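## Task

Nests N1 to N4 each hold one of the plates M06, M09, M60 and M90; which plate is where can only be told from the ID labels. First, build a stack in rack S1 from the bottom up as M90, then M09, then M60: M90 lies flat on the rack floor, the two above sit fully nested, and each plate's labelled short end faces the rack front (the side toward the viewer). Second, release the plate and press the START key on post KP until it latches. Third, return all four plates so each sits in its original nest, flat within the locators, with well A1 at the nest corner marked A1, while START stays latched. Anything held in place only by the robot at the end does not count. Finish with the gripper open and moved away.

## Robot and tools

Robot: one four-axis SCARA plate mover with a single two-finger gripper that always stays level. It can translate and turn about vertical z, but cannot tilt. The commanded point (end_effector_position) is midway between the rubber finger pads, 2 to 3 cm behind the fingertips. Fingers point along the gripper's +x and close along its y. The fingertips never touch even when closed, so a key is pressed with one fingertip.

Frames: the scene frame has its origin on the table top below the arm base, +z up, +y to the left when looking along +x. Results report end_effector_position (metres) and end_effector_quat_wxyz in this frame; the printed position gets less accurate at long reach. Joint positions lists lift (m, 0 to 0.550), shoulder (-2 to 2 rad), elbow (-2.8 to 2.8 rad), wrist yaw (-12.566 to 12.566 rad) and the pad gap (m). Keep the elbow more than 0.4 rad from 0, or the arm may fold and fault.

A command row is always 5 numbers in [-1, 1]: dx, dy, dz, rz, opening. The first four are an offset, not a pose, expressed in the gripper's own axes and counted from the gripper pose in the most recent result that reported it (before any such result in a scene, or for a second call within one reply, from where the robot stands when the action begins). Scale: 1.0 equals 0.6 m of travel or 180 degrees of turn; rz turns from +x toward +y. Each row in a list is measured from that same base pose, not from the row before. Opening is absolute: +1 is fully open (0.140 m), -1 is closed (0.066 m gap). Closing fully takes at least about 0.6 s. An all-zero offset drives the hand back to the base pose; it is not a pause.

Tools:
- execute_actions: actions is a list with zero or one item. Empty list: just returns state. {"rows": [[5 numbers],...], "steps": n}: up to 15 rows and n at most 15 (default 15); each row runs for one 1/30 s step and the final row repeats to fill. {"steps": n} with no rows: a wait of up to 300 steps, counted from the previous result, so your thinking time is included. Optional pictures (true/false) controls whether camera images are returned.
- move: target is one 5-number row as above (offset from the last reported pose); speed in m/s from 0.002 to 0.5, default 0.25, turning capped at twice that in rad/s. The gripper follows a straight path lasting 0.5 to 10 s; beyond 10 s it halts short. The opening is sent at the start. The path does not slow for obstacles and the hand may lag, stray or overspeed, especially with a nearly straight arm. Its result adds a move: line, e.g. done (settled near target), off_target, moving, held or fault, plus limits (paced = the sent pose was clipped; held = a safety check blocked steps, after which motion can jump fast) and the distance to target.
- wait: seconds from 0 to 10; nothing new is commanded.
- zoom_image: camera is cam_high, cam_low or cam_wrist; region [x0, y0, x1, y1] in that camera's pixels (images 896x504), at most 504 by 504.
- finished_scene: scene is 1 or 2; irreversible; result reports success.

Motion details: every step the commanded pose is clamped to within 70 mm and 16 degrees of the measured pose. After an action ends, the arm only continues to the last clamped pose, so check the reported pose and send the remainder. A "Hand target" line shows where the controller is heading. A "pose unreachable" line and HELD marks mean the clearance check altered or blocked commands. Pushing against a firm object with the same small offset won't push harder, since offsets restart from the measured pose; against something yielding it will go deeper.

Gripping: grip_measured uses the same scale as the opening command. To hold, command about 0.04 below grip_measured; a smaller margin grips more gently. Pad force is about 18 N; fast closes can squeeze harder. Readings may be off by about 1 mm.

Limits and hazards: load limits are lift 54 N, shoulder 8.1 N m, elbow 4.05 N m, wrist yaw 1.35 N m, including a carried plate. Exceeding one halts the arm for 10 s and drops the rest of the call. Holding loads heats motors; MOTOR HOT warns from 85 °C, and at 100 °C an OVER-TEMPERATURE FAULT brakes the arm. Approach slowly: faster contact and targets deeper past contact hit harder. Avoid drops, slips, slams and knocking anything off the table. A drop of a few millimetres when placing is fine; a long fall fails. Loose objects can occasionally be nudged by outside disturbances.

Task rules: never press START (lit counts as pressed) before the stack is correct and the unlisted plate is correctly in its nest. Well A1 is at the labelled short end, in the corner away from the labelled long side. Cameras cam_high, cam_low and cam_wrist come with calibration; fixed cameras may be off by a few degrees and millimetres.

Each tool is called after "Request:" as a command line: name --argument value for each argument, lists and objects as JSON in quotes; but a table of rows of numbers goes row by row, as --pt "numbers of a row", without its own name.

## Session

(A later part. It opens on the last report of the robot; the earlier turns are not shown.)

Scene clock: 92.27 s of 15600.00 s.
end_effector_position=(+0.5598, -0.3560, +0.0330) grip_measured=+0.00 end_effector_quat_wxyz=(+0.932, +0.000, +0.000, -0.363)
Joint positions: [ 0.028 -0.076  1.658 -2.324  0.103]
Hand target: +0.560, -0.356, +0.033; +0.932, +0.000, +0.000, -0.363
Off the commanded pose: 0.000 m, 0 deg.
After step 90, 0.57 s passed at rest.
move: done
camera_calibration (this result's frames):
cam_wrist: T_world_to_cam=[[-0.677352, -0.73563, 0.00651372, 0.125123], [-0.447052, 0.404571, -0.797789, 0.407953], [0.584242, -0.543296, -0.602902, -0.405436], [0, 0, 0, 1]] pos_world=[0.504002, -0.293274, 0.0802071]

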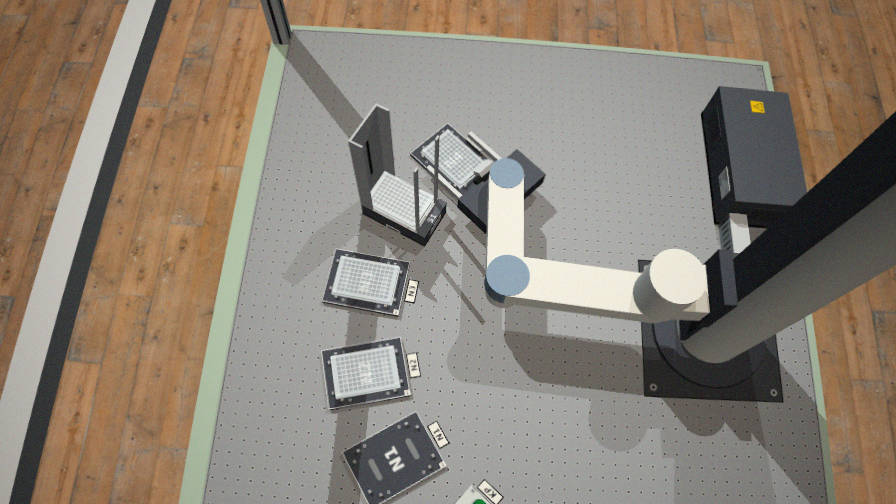

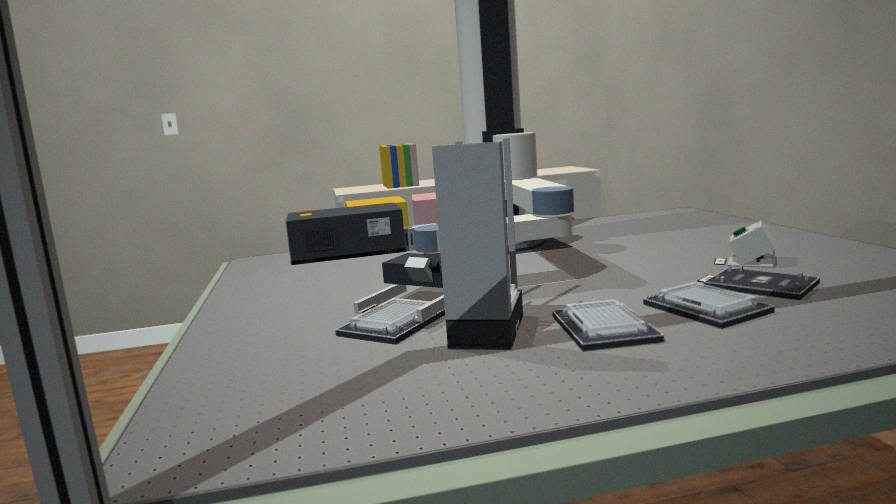

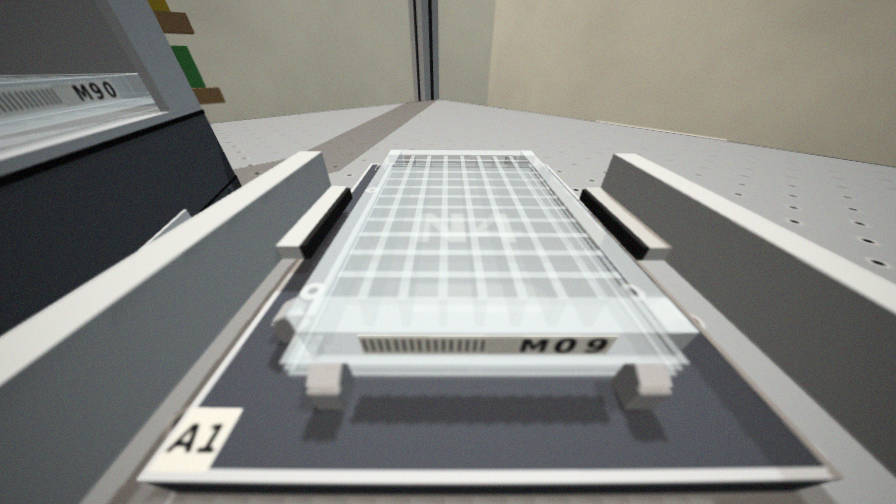

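Request:
move --target '[-0.0025,0,0,0,-0.4]' --speed 0.02

Request:
execute_actions --actions '[{"rows":[[0,0,0,0,-0.45],[0,0,0,0,-0.5],[0,0,0,0,-0.53],[0,0,0,0,-0.56],[0,0,0,0,-0.58],[0,0,0,0,-0.6],[0,0,0,0,-0.62]],"steps":15}]' --pictures false

Request:
move --target '[0,0,0.5,0,-0.62]'

Request:
move --target '[-0.0158,0.284,0,0.0946,-0.62]'

Request:
move --target '[0,0,-0.017,0,-0.62]' --speed 0.03

Scene clock: 99.00 s of 15600.00 s.
end_effector_position=(+0.5586, -0.3551, +0.0330) grip_measured=-0.40 end_effector_quat_wxyz=(+0.932, +0.000, +0.000, -0.363)
Joint positions: [ 0.028 -0.073  1.649 -2.32   0.088]
Hand target: +0.559, -0.355, +0.033; +0.932, +0.000, +0.000, -0.363
Off the commanded pose: 0.000 m, 0 deg.
After step 90, 3.03 s passed at rest.
move: done
camera_calibration (this result's frames):
cam_wrist: T_world_to_cam=[[-0.677559, -0.73544, 0.00651372, 0.125219], [-0.446938, 0.404697, -0.797789, 0.407042], [0.58409, -0.54346, -0.602902, -0.404228], [0, 0, 0, 1]] pos_world=[0.502871, -0.292319, 0.0802077]

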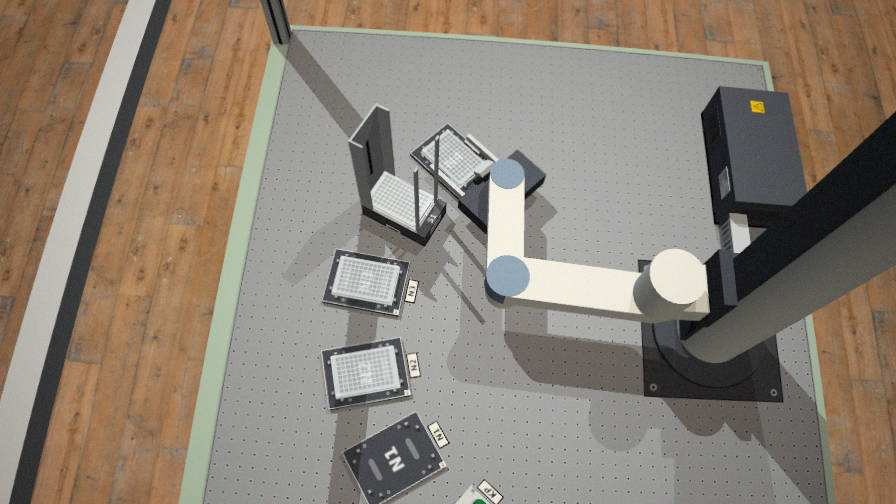

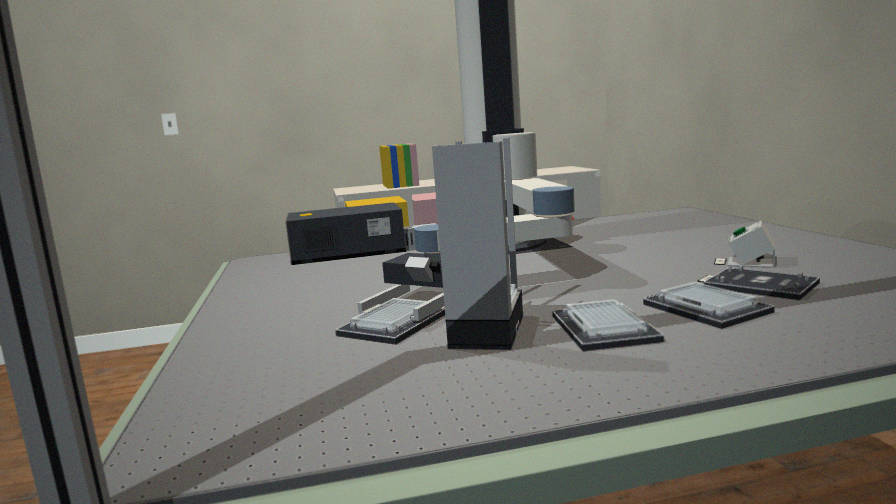

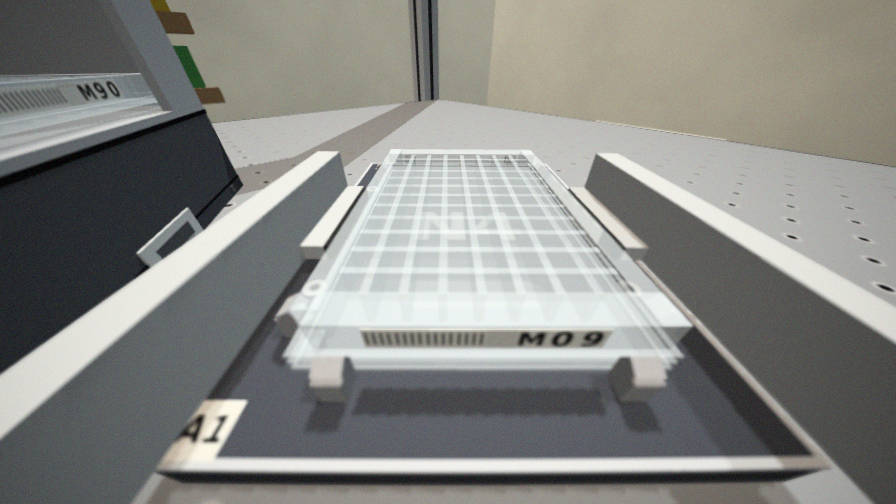

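Scene clock: 99.50 s of 15600.00 s.
end_effector_position=(+0.5588, -0.3550, +0.0331) grip_measured=-0.57 end_effector_quat_wxyz=(+0.932, +0.000, +0.000, -0.363)
Joint positions: [ 0.028 -0.073  1.649 -2.319  0.082]
Hand target: +0.559, -0.355, +0.033; +0.932, +0.000, +0.000, -0.363
Off the commanded pose: 0.000 m, 0 deg.
Steps of this call (steps 1 to 15: all 15 steps of this action). Readings (end_effector_position):
1: (+0.5586, -0.3551, +0.0330)
2: (+0.5586, -0.3551, +0.0330)
4: (+0.5587, -0.3550, +0.0330)
8: (+0.5588, -0.3550, +0.0331)
15: the state above

Scene clock: 101.33 s of 15600.00 s.
end_effector_position=(+0.5588, -0.3550, +0.3331) grip_measured=-0.57 end_effector_quat_wxyz=(+0.932, +0.000, +0.000, -0.363)
Joint positions: [ 0.328 -0.073  1.649 -2.319  0.082]
Hand target: +0.559, -0.355, +0.333; +0.932, +0.000, +0.000, -0.363
Off the commanded pose: 0.000 m, 0 deg.
move: done
camera_calibration (this result's frames):
cam_wrist: T_world_to_cam=[[-0.67684, -0.736101, 0.00651372, 0.122853], [-0.447333, 0.40426, -0.797789, 0.646564], [0.58462, -0.542889, -0.602902, -0.223419], [0, 0, 0, 1]] pos_world=[0.502996, -0.292239, 0.380322]

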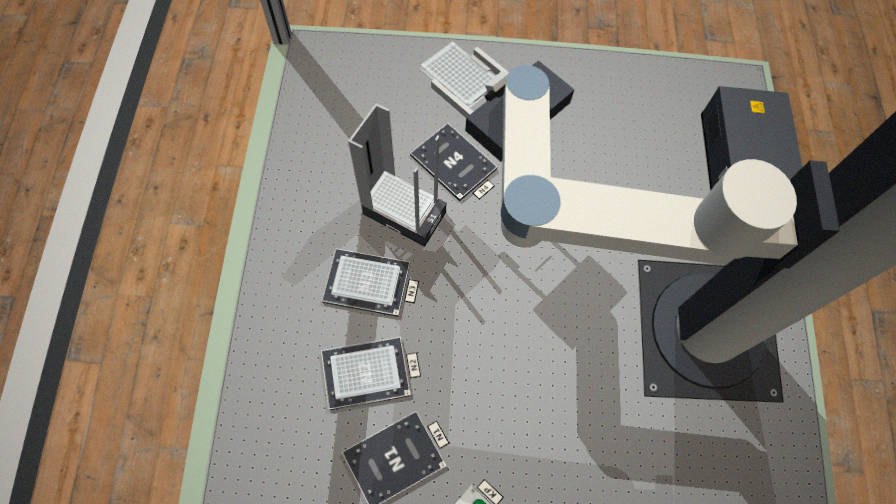

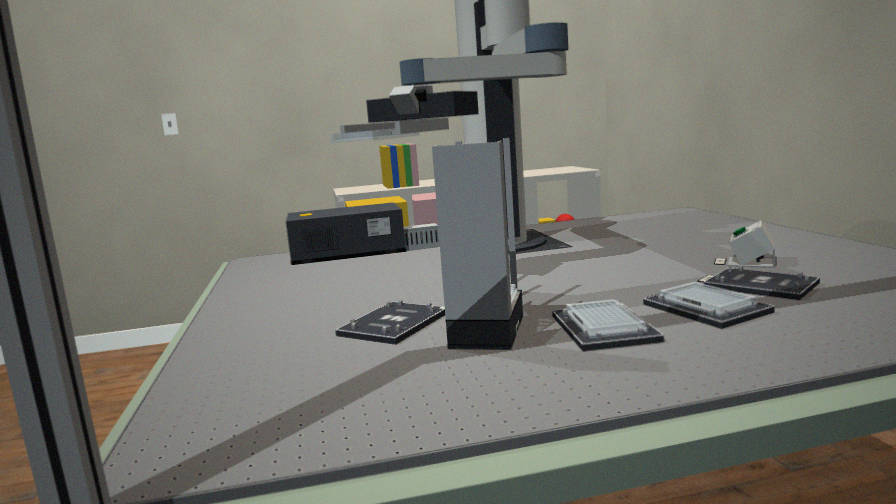

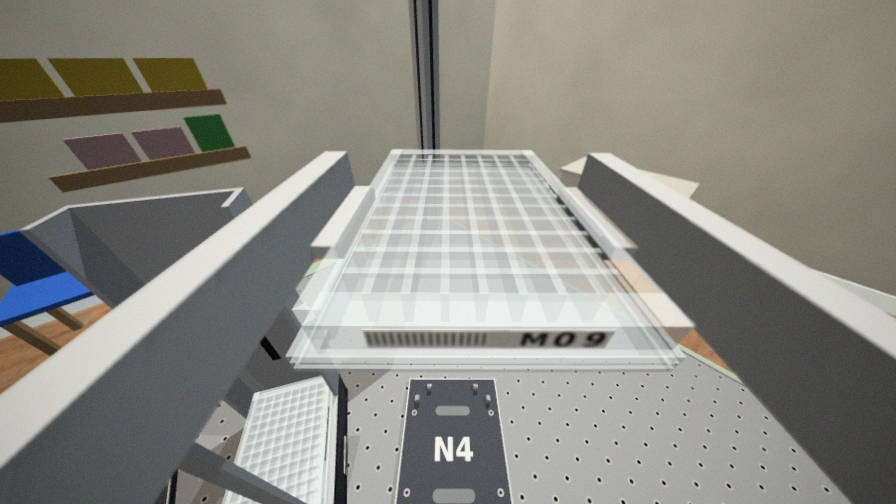

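Scene clock: 102.37 s of 15600.00 s.
end_effector_position=(+0.6671, -0.2228, +0.3331) grip_measured=-0.57 end_effector_quat_wxyz=(+0.975, +0.000, +0.000, -0.221)
Joint positions: [ 0.328  0.213  1.752 -2.409  0.082]
Hand target: +0.667, -0.223, +0.333; +0.975, +0.000, +0.000, -0.221
Off the commanded pose: 0.000 m, 0 deg.
move: done
camera_calibration (this result's frames):
cam_wrist: T_world_to_cam=[[-0.431122, -0.90227, 0.00651372, 0.0924875], [-0.546244, 0.255246, -0.797789, 0.674359], [0.718158, -0.347502, -0.602902, -0.260527], [0, 0, 0, 1]] pos_world=[0.595338, -0.179213, 0.380321]

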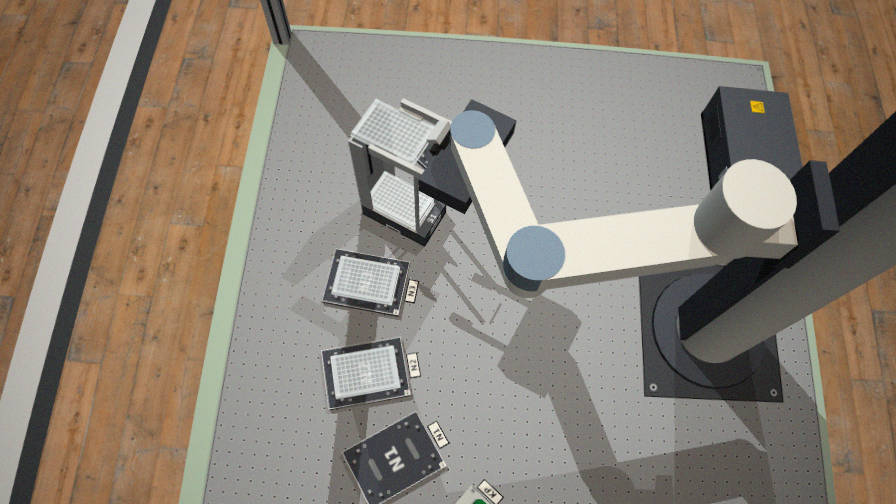

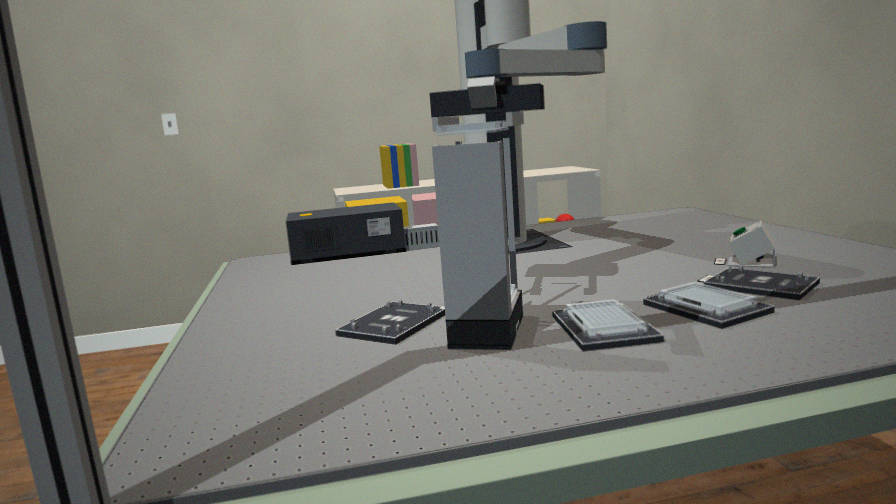

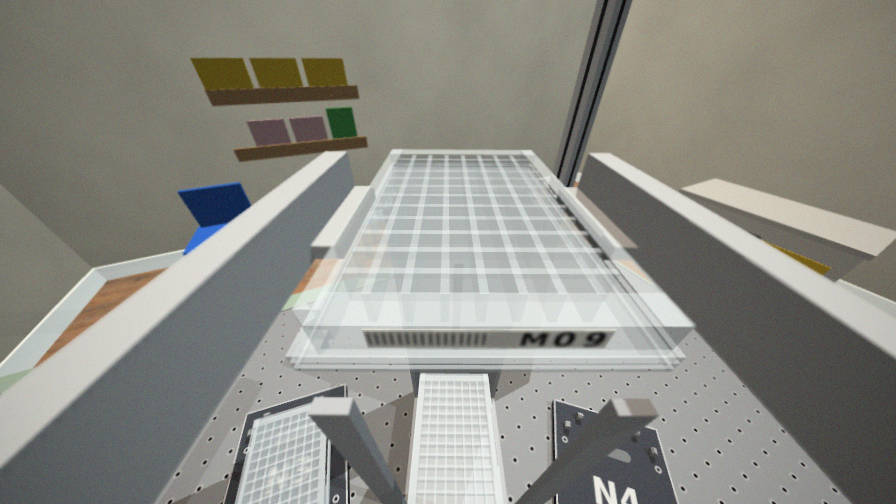

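Scene clock: 103.07 s of 15600.00 s.
end_effector_position=(+0.6671, -0.2228, +0.3229) grip_measured=-0.57 end_effector_quat_wxyz=(+0.975, +0.000, +0.000, -0.221)
Joint positions: [ 0.318  0.213  1.752 -2.409  0.082]
Hand target: +0.667, -0.223, +0.323; +0.975, +0.000, +0.000, -0.221
Off the commanded pose: 0.000 m, 0 deg.
move: done
camera_calibration (this result's frames):
cam_wrist: T_world_to_cam=[[-0.431113, -0.902274, 0.00651372, 0.0925548], [-0.546247, 0.255241, -0.797789, 0.666177], [0.718162, -0.347495, -0.602902, -0.266709], [0, 0, 0, 1]] pos_world=[0.595339, -0.179206, 0.370066]

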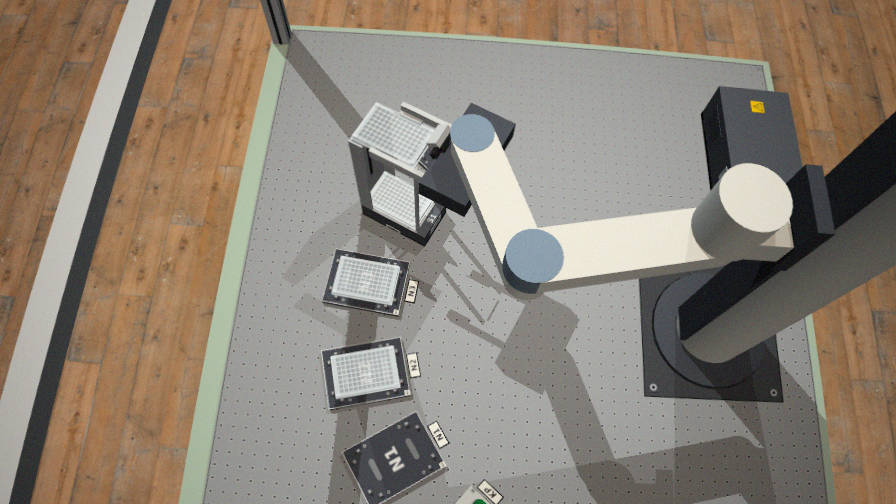

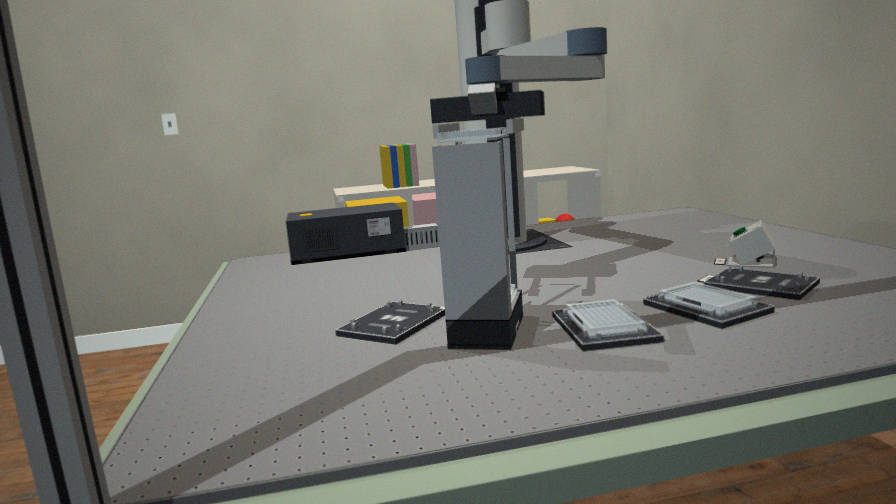

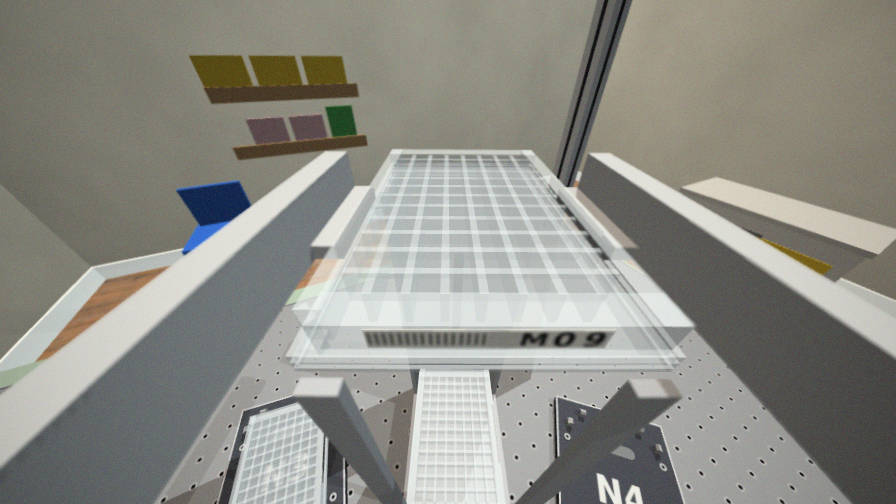

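Request:
move --target '[0,-0.0004,-0.025,-0.0004,-0.62]' --speed 0.02

Request:
move --target '[0,0,-0.355,0,-0.62]' --speed 0.15

Request:
move --target '[0,0,-0.0172,0,-0.62]' --speed 0.012

Request:
move --target '[0,0,0,0,1]'

Scene clock: 108.00 s of 15600.00 s.
end_effector_position=(+0.6669, -0.2232, +0.3078) grip_measured=-0.57 end_effector_quat_wxyz=(+0.975, +0.000, +0.000, -0.221)
Joint positions: [ 0.303  0.212  1.751 -2.41   0.082]
Hand target: +0.667, -0.223, +0.308; +0.975, +0.000, +0.000, -0.221
Off the commanded pose: 0.000 m, 0 deg.
After step 90, 0.97 s passed at rest.
move: done
camera_calibration (this result's frames):
cam_wrist: T_world_to_cam=[[-0.432879, -0.901428, 0.00651372, 0.0935703], [-0.545746, 0.25631, -0.797789, 0.654042], [0.71748, -0.348901, -0.602902, -0.275607], [0, 0, 0, 1]] pos_world=[0.595187, -0.17945, 0.355014]

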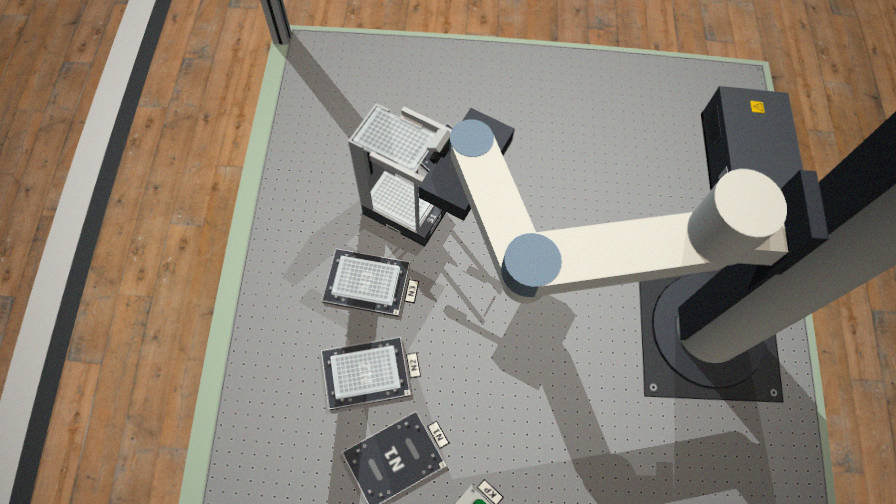

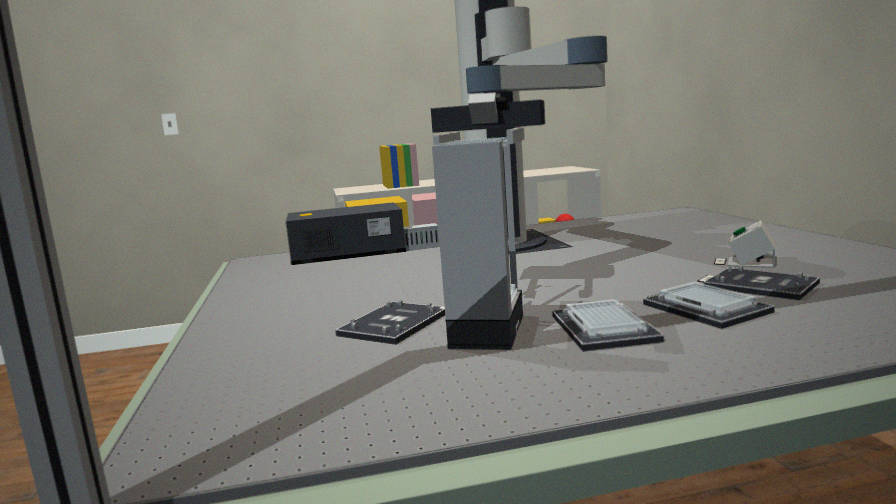

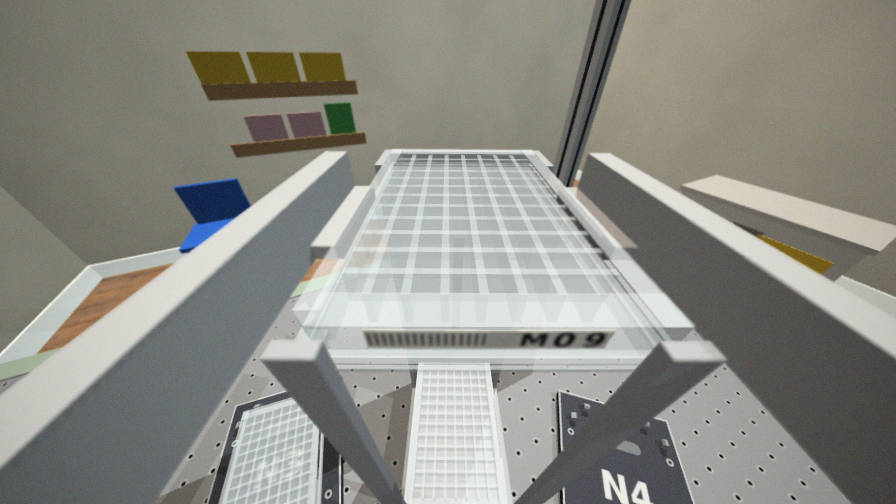

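Scene clock: 109.77 s of 15600.00 s.
end_effector_position=(+0.6669, -0.2232, +0.0947) grip_measured=-0.57 end_effector_quat_wxyz=(+0.975, +0.000, +0.000, -0.221)
Joint positions: [ 0.09   0.212  1.751 -2.41   0.082]
Hand target: +0.667, -0.223, +0.095; +0.975, +0.000, +0.000, -0.221
Off the commanded pose: 0.000 m, 0 deg.
move: done
camera_calibration (this result's frames):
cam_wrist: T_world_to_cam=[[-0.432922, -0.901408, 0.00651372, 0.0949765], [-0.545734, 0.256336, -0.797789, 0.484048], [0.717463, -0.348935, -0.602902, -0.404062], [0, 0, 0, 1]] pos_world=[0.595178, -0.179458, 0.14194]

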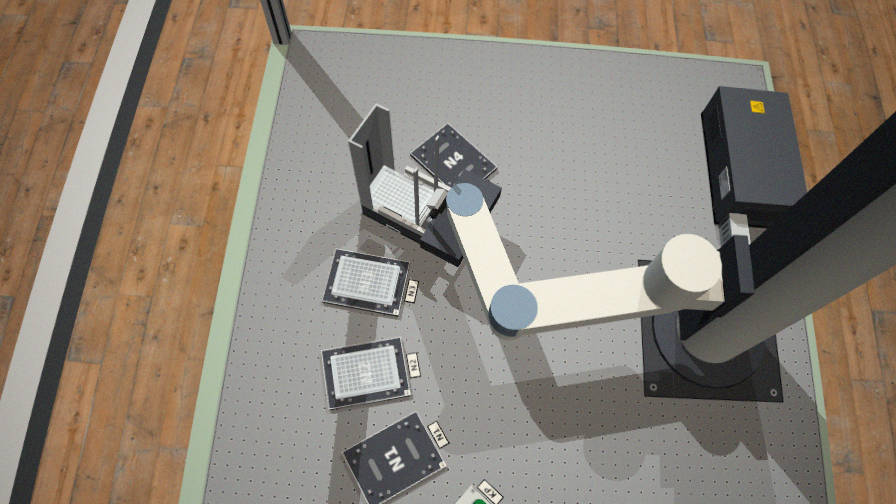

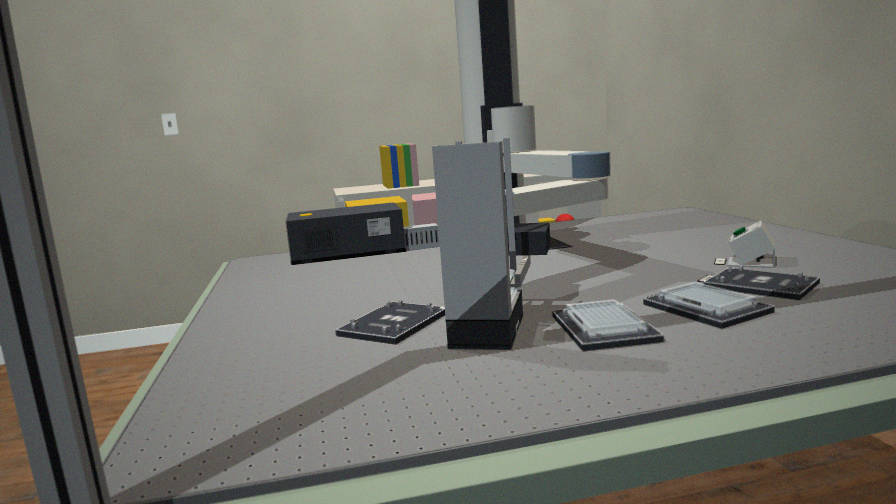

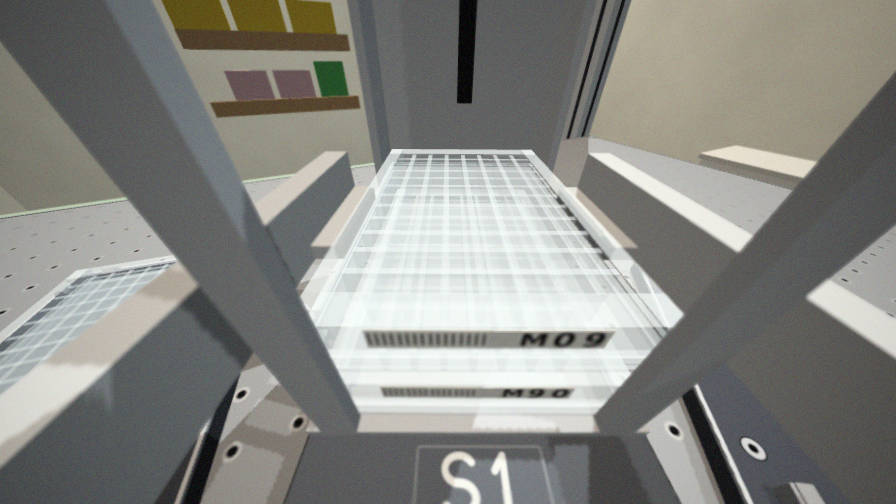

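Scene clock: 110.83 s of 15600.00 s.
end_effector_position=(+0.6669, -0.2232, +0.0844) grip_measured=-0.57 end_effector_quat_wxyz=(+0.975, +0.000, +0.000, -0.221)
Joint positions: [ 0.079  0.212  1.751 -2.41   0.082]
Hand target: +0.667, -0.223, +0.084; +0.975, +0.000, +0.000, -0.221
Off the commanded pose: 0.000 m, 0 deg.
move: done
camera_calibration (this result's frames):
cam_wrist: T_world_to_cam=[[-0.432921, -0.901408, 0.00651372, 0.0950436], [-0.545734, 0.256335, -0.797789, 0.475802], [0.717464, -0.348934, -0.602902, -0.410294], [0, 0, 0, 1]] pos_world=[0.595179, -0.179457, 0.131604]

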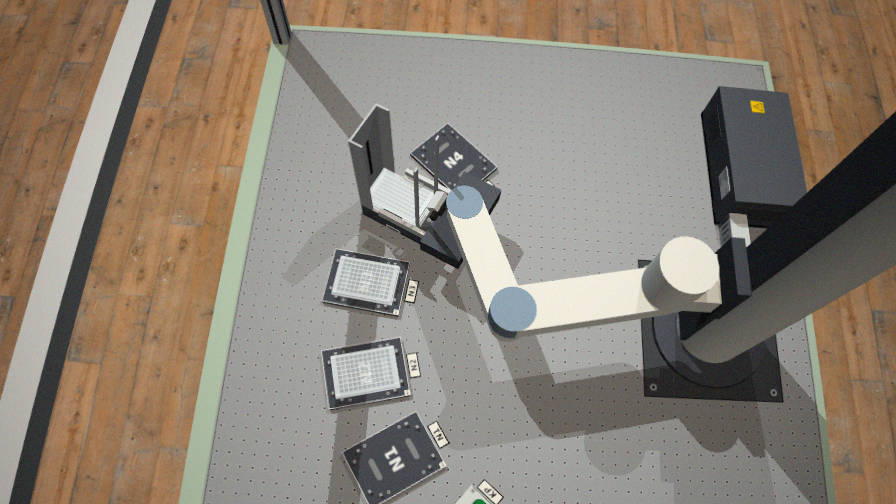

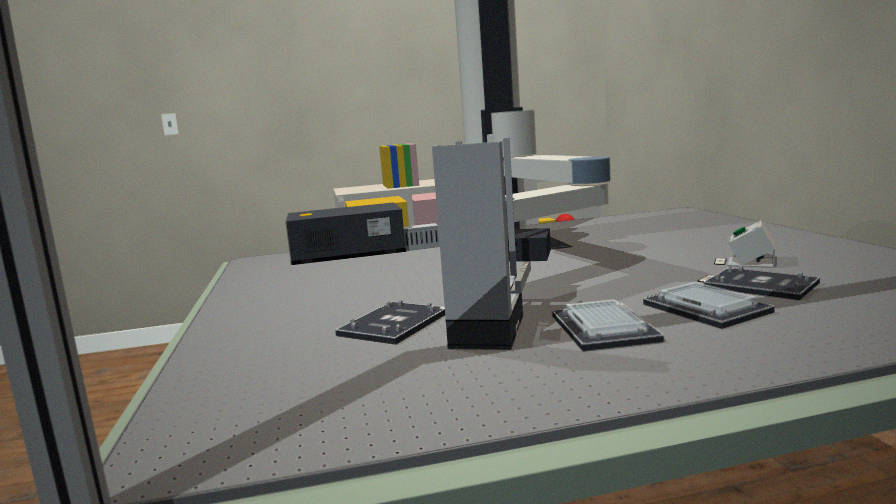

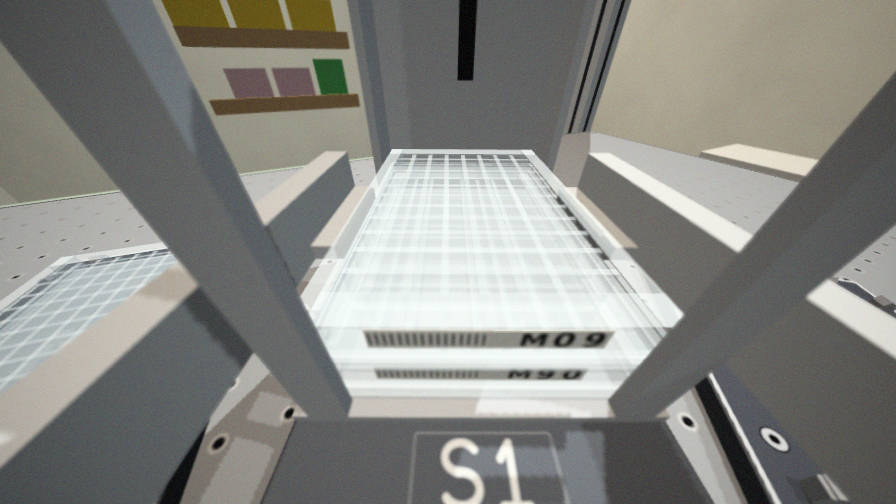

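Scene clock: 111.57 s of 15600.00 s.
end_effector_position=(+0.6669, -0.2232, +0.0844) grip_measured=+0.99 end_effector_quat_wxyz=(+0.975, +0.000, +0.000, -0.221)
Joint positions: [ 0.079  0.212  1.751 -2.41   0.14 ]
Hand target: +0.667, -0.223, +0.084; +0.975, +0.000, +0.000, -0.221
Off the commanded pose: 0.000 m, 0 deg.
move: done
camera_calibration (this result's frames):
cam_wrist: T_world_to_cam=[[-0.432919, -0.901409, 0.00651372, 0.0950424], [-0.545734, 0.256334, -0.797789, 0.475803], [0.717464, -0.348933, -0.602902, -0.410294], [0, 0, 0, 1]] pos_world=[0.595179, -0.179457, 0.131604]

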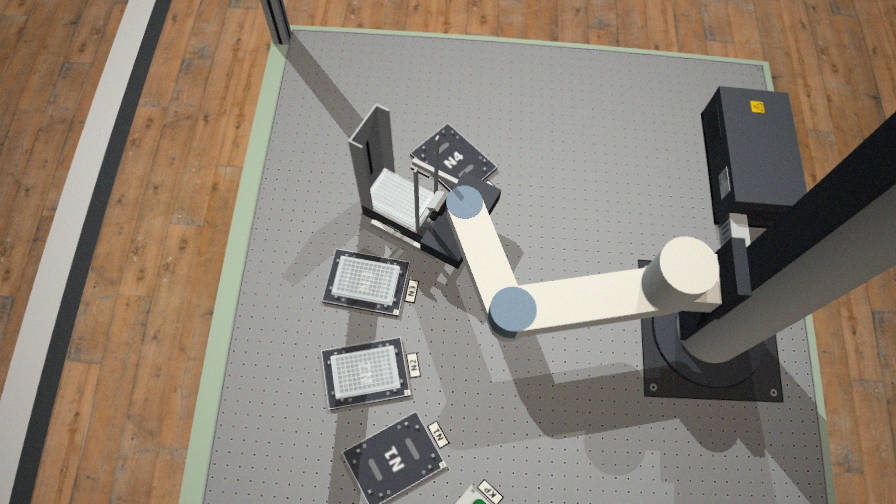

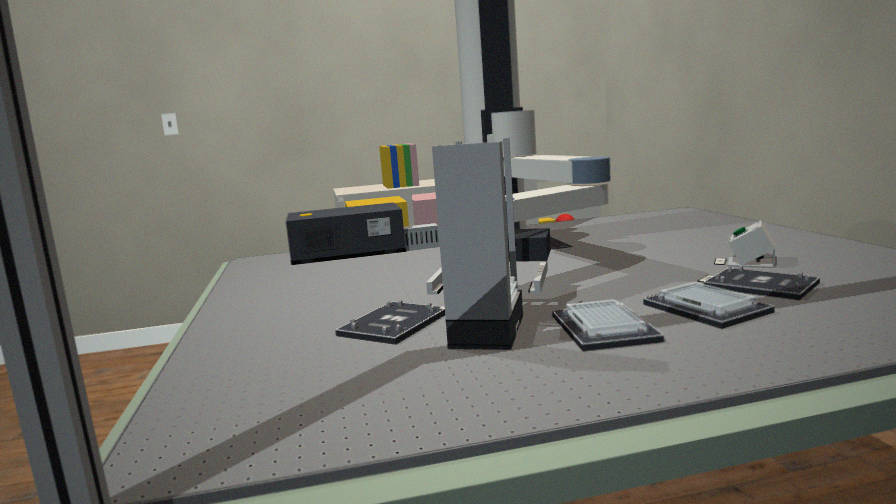

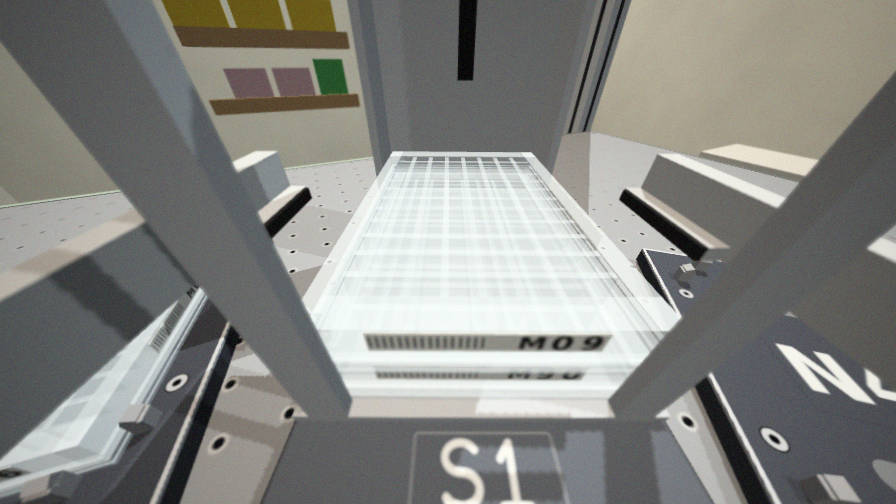

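Request:
move --target '[-0.27,0,0,0,1]'

Request:
move --target '[-0.055,0.46,-0.007,0.198,0]'

Scene clock: 117.00 s of 15600.00 s.
end_effector_position=(+0.5207, -0.1533, +0.0844) grip_measured=+0.99 end_effector_quat_wxyz=(+0.975, +0.000, +0.000, -0.222)
Joint positions: [ 0.079  0.551  0.94  -1.938  0.14 ]
Hand target: +0.521, -0.153, +0.084; +0.975, +0.000, +0.000, -0.221
Off the commanded pose: 0.000 m, 0 deg.
After step 90, 1.37 s passed at rest.
move: done
camera_calibration (this result's frames):
cam_wrist: T_world_to_cam=[[-0.433058, -0.901343, 0.00651372, 0.0949102], [-0.545695, 0.256418, -0.797789, 0.378098], [0.717411, -0.349043, -0.602902, -0.281034], [0, 0, 0, 1]] pos_world=[0.449044, -0.109498, 0.131588]

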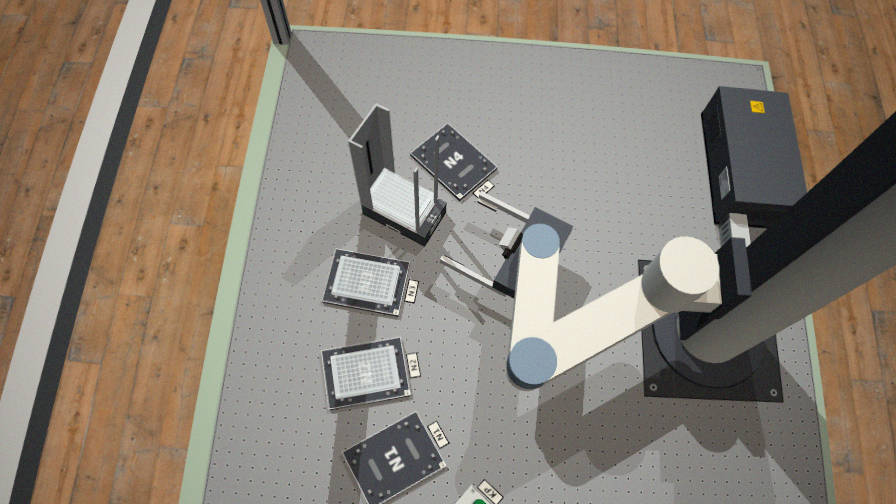

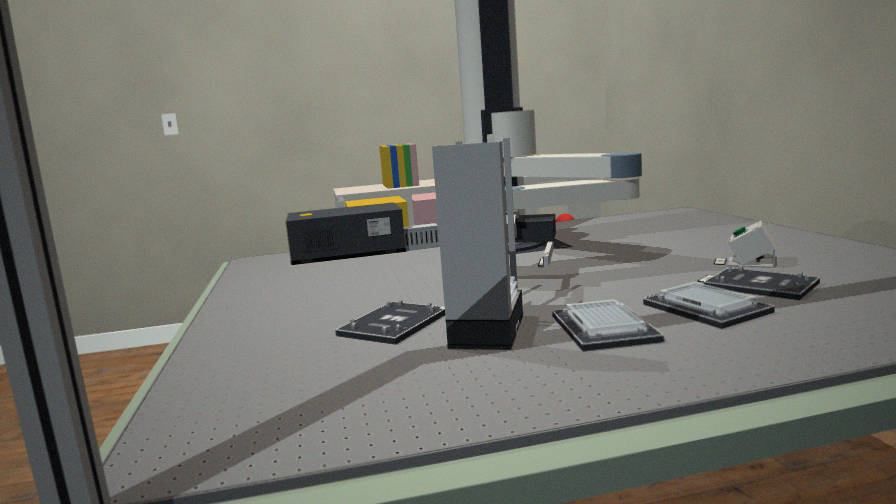

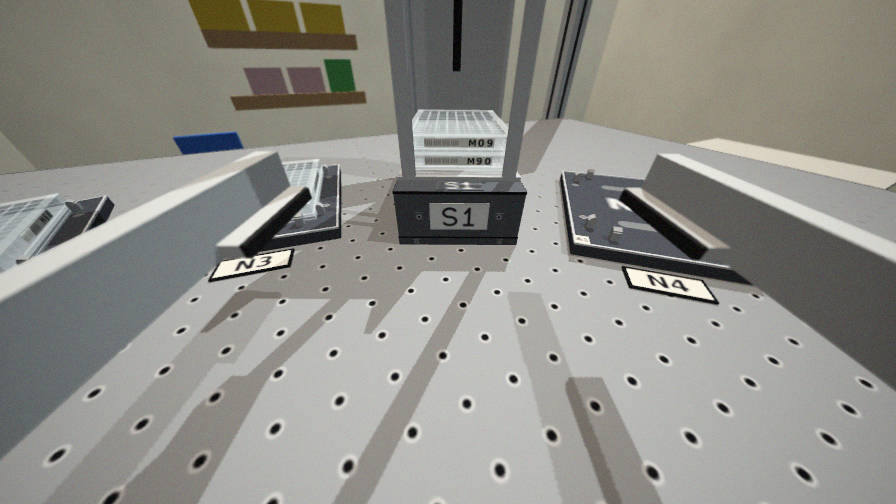

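Scene clock: 118.60 s of 15600.00 s.
end_effector_position=(+0.6102, +0.1101, +0.0802) grip_measured=+0.00 end_effector_quat_wxyz=(+0.996, +0.000, +0.000, +0.088)
Joint positions: [ 0.075  1.114  1.267 -2.204  0.103]
Hand target: +0.610, +0.110, +0.080; +0.996, +0.000, +0.000, +0.087
Off the commanded pose: 0.000 m, 0 deg.
move: done
camera_calibration (this result's frames):
cam_wrist: T_world_to_cam=[[0.173792, -0.984761, 0.00651372, 0.00996934], [-0.592836, -0.109902, -0.797789, 0.425168], [0.786347, 0.134788, -0.602902, -0.351116], [0, 0, 0, 1]] pos_world=[0.526422, 0.10387, 0.127441]

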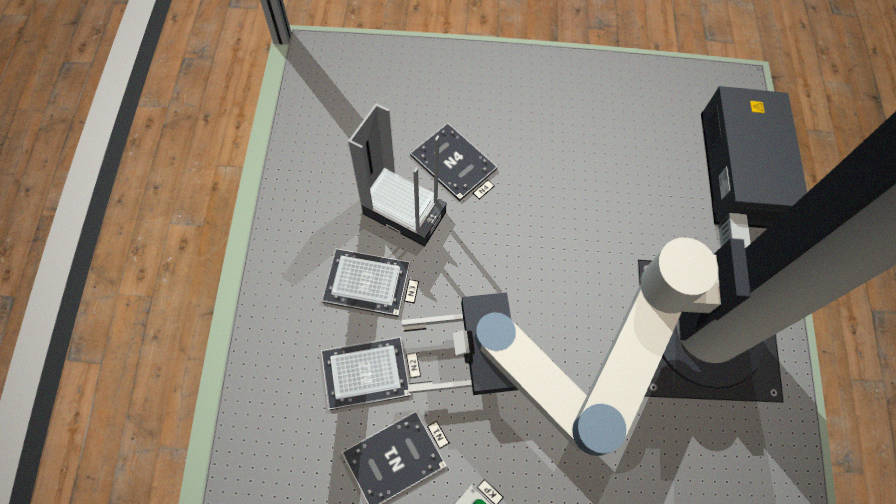

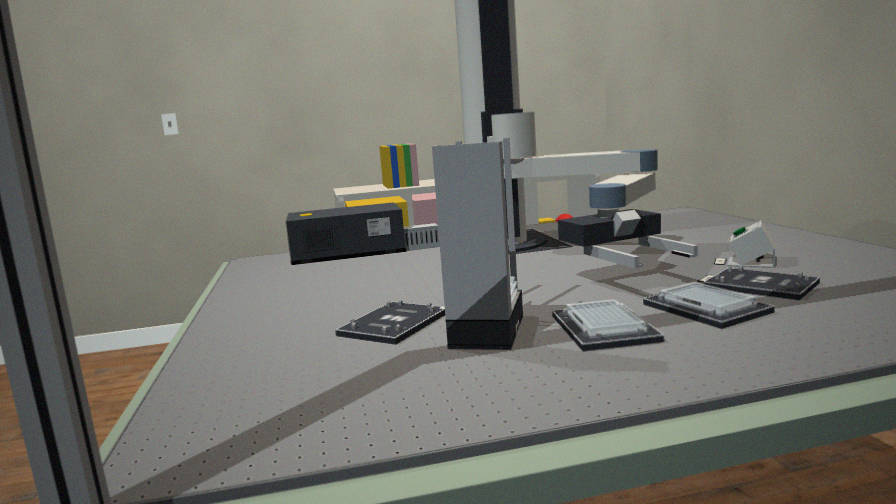

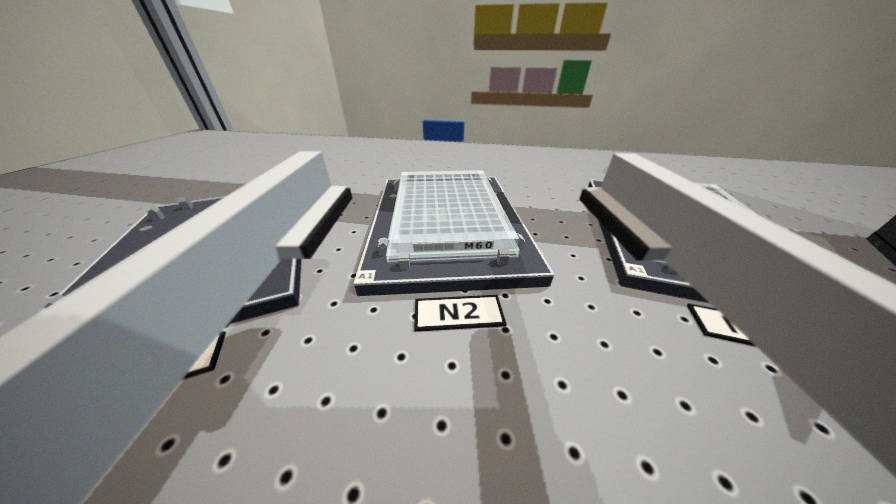

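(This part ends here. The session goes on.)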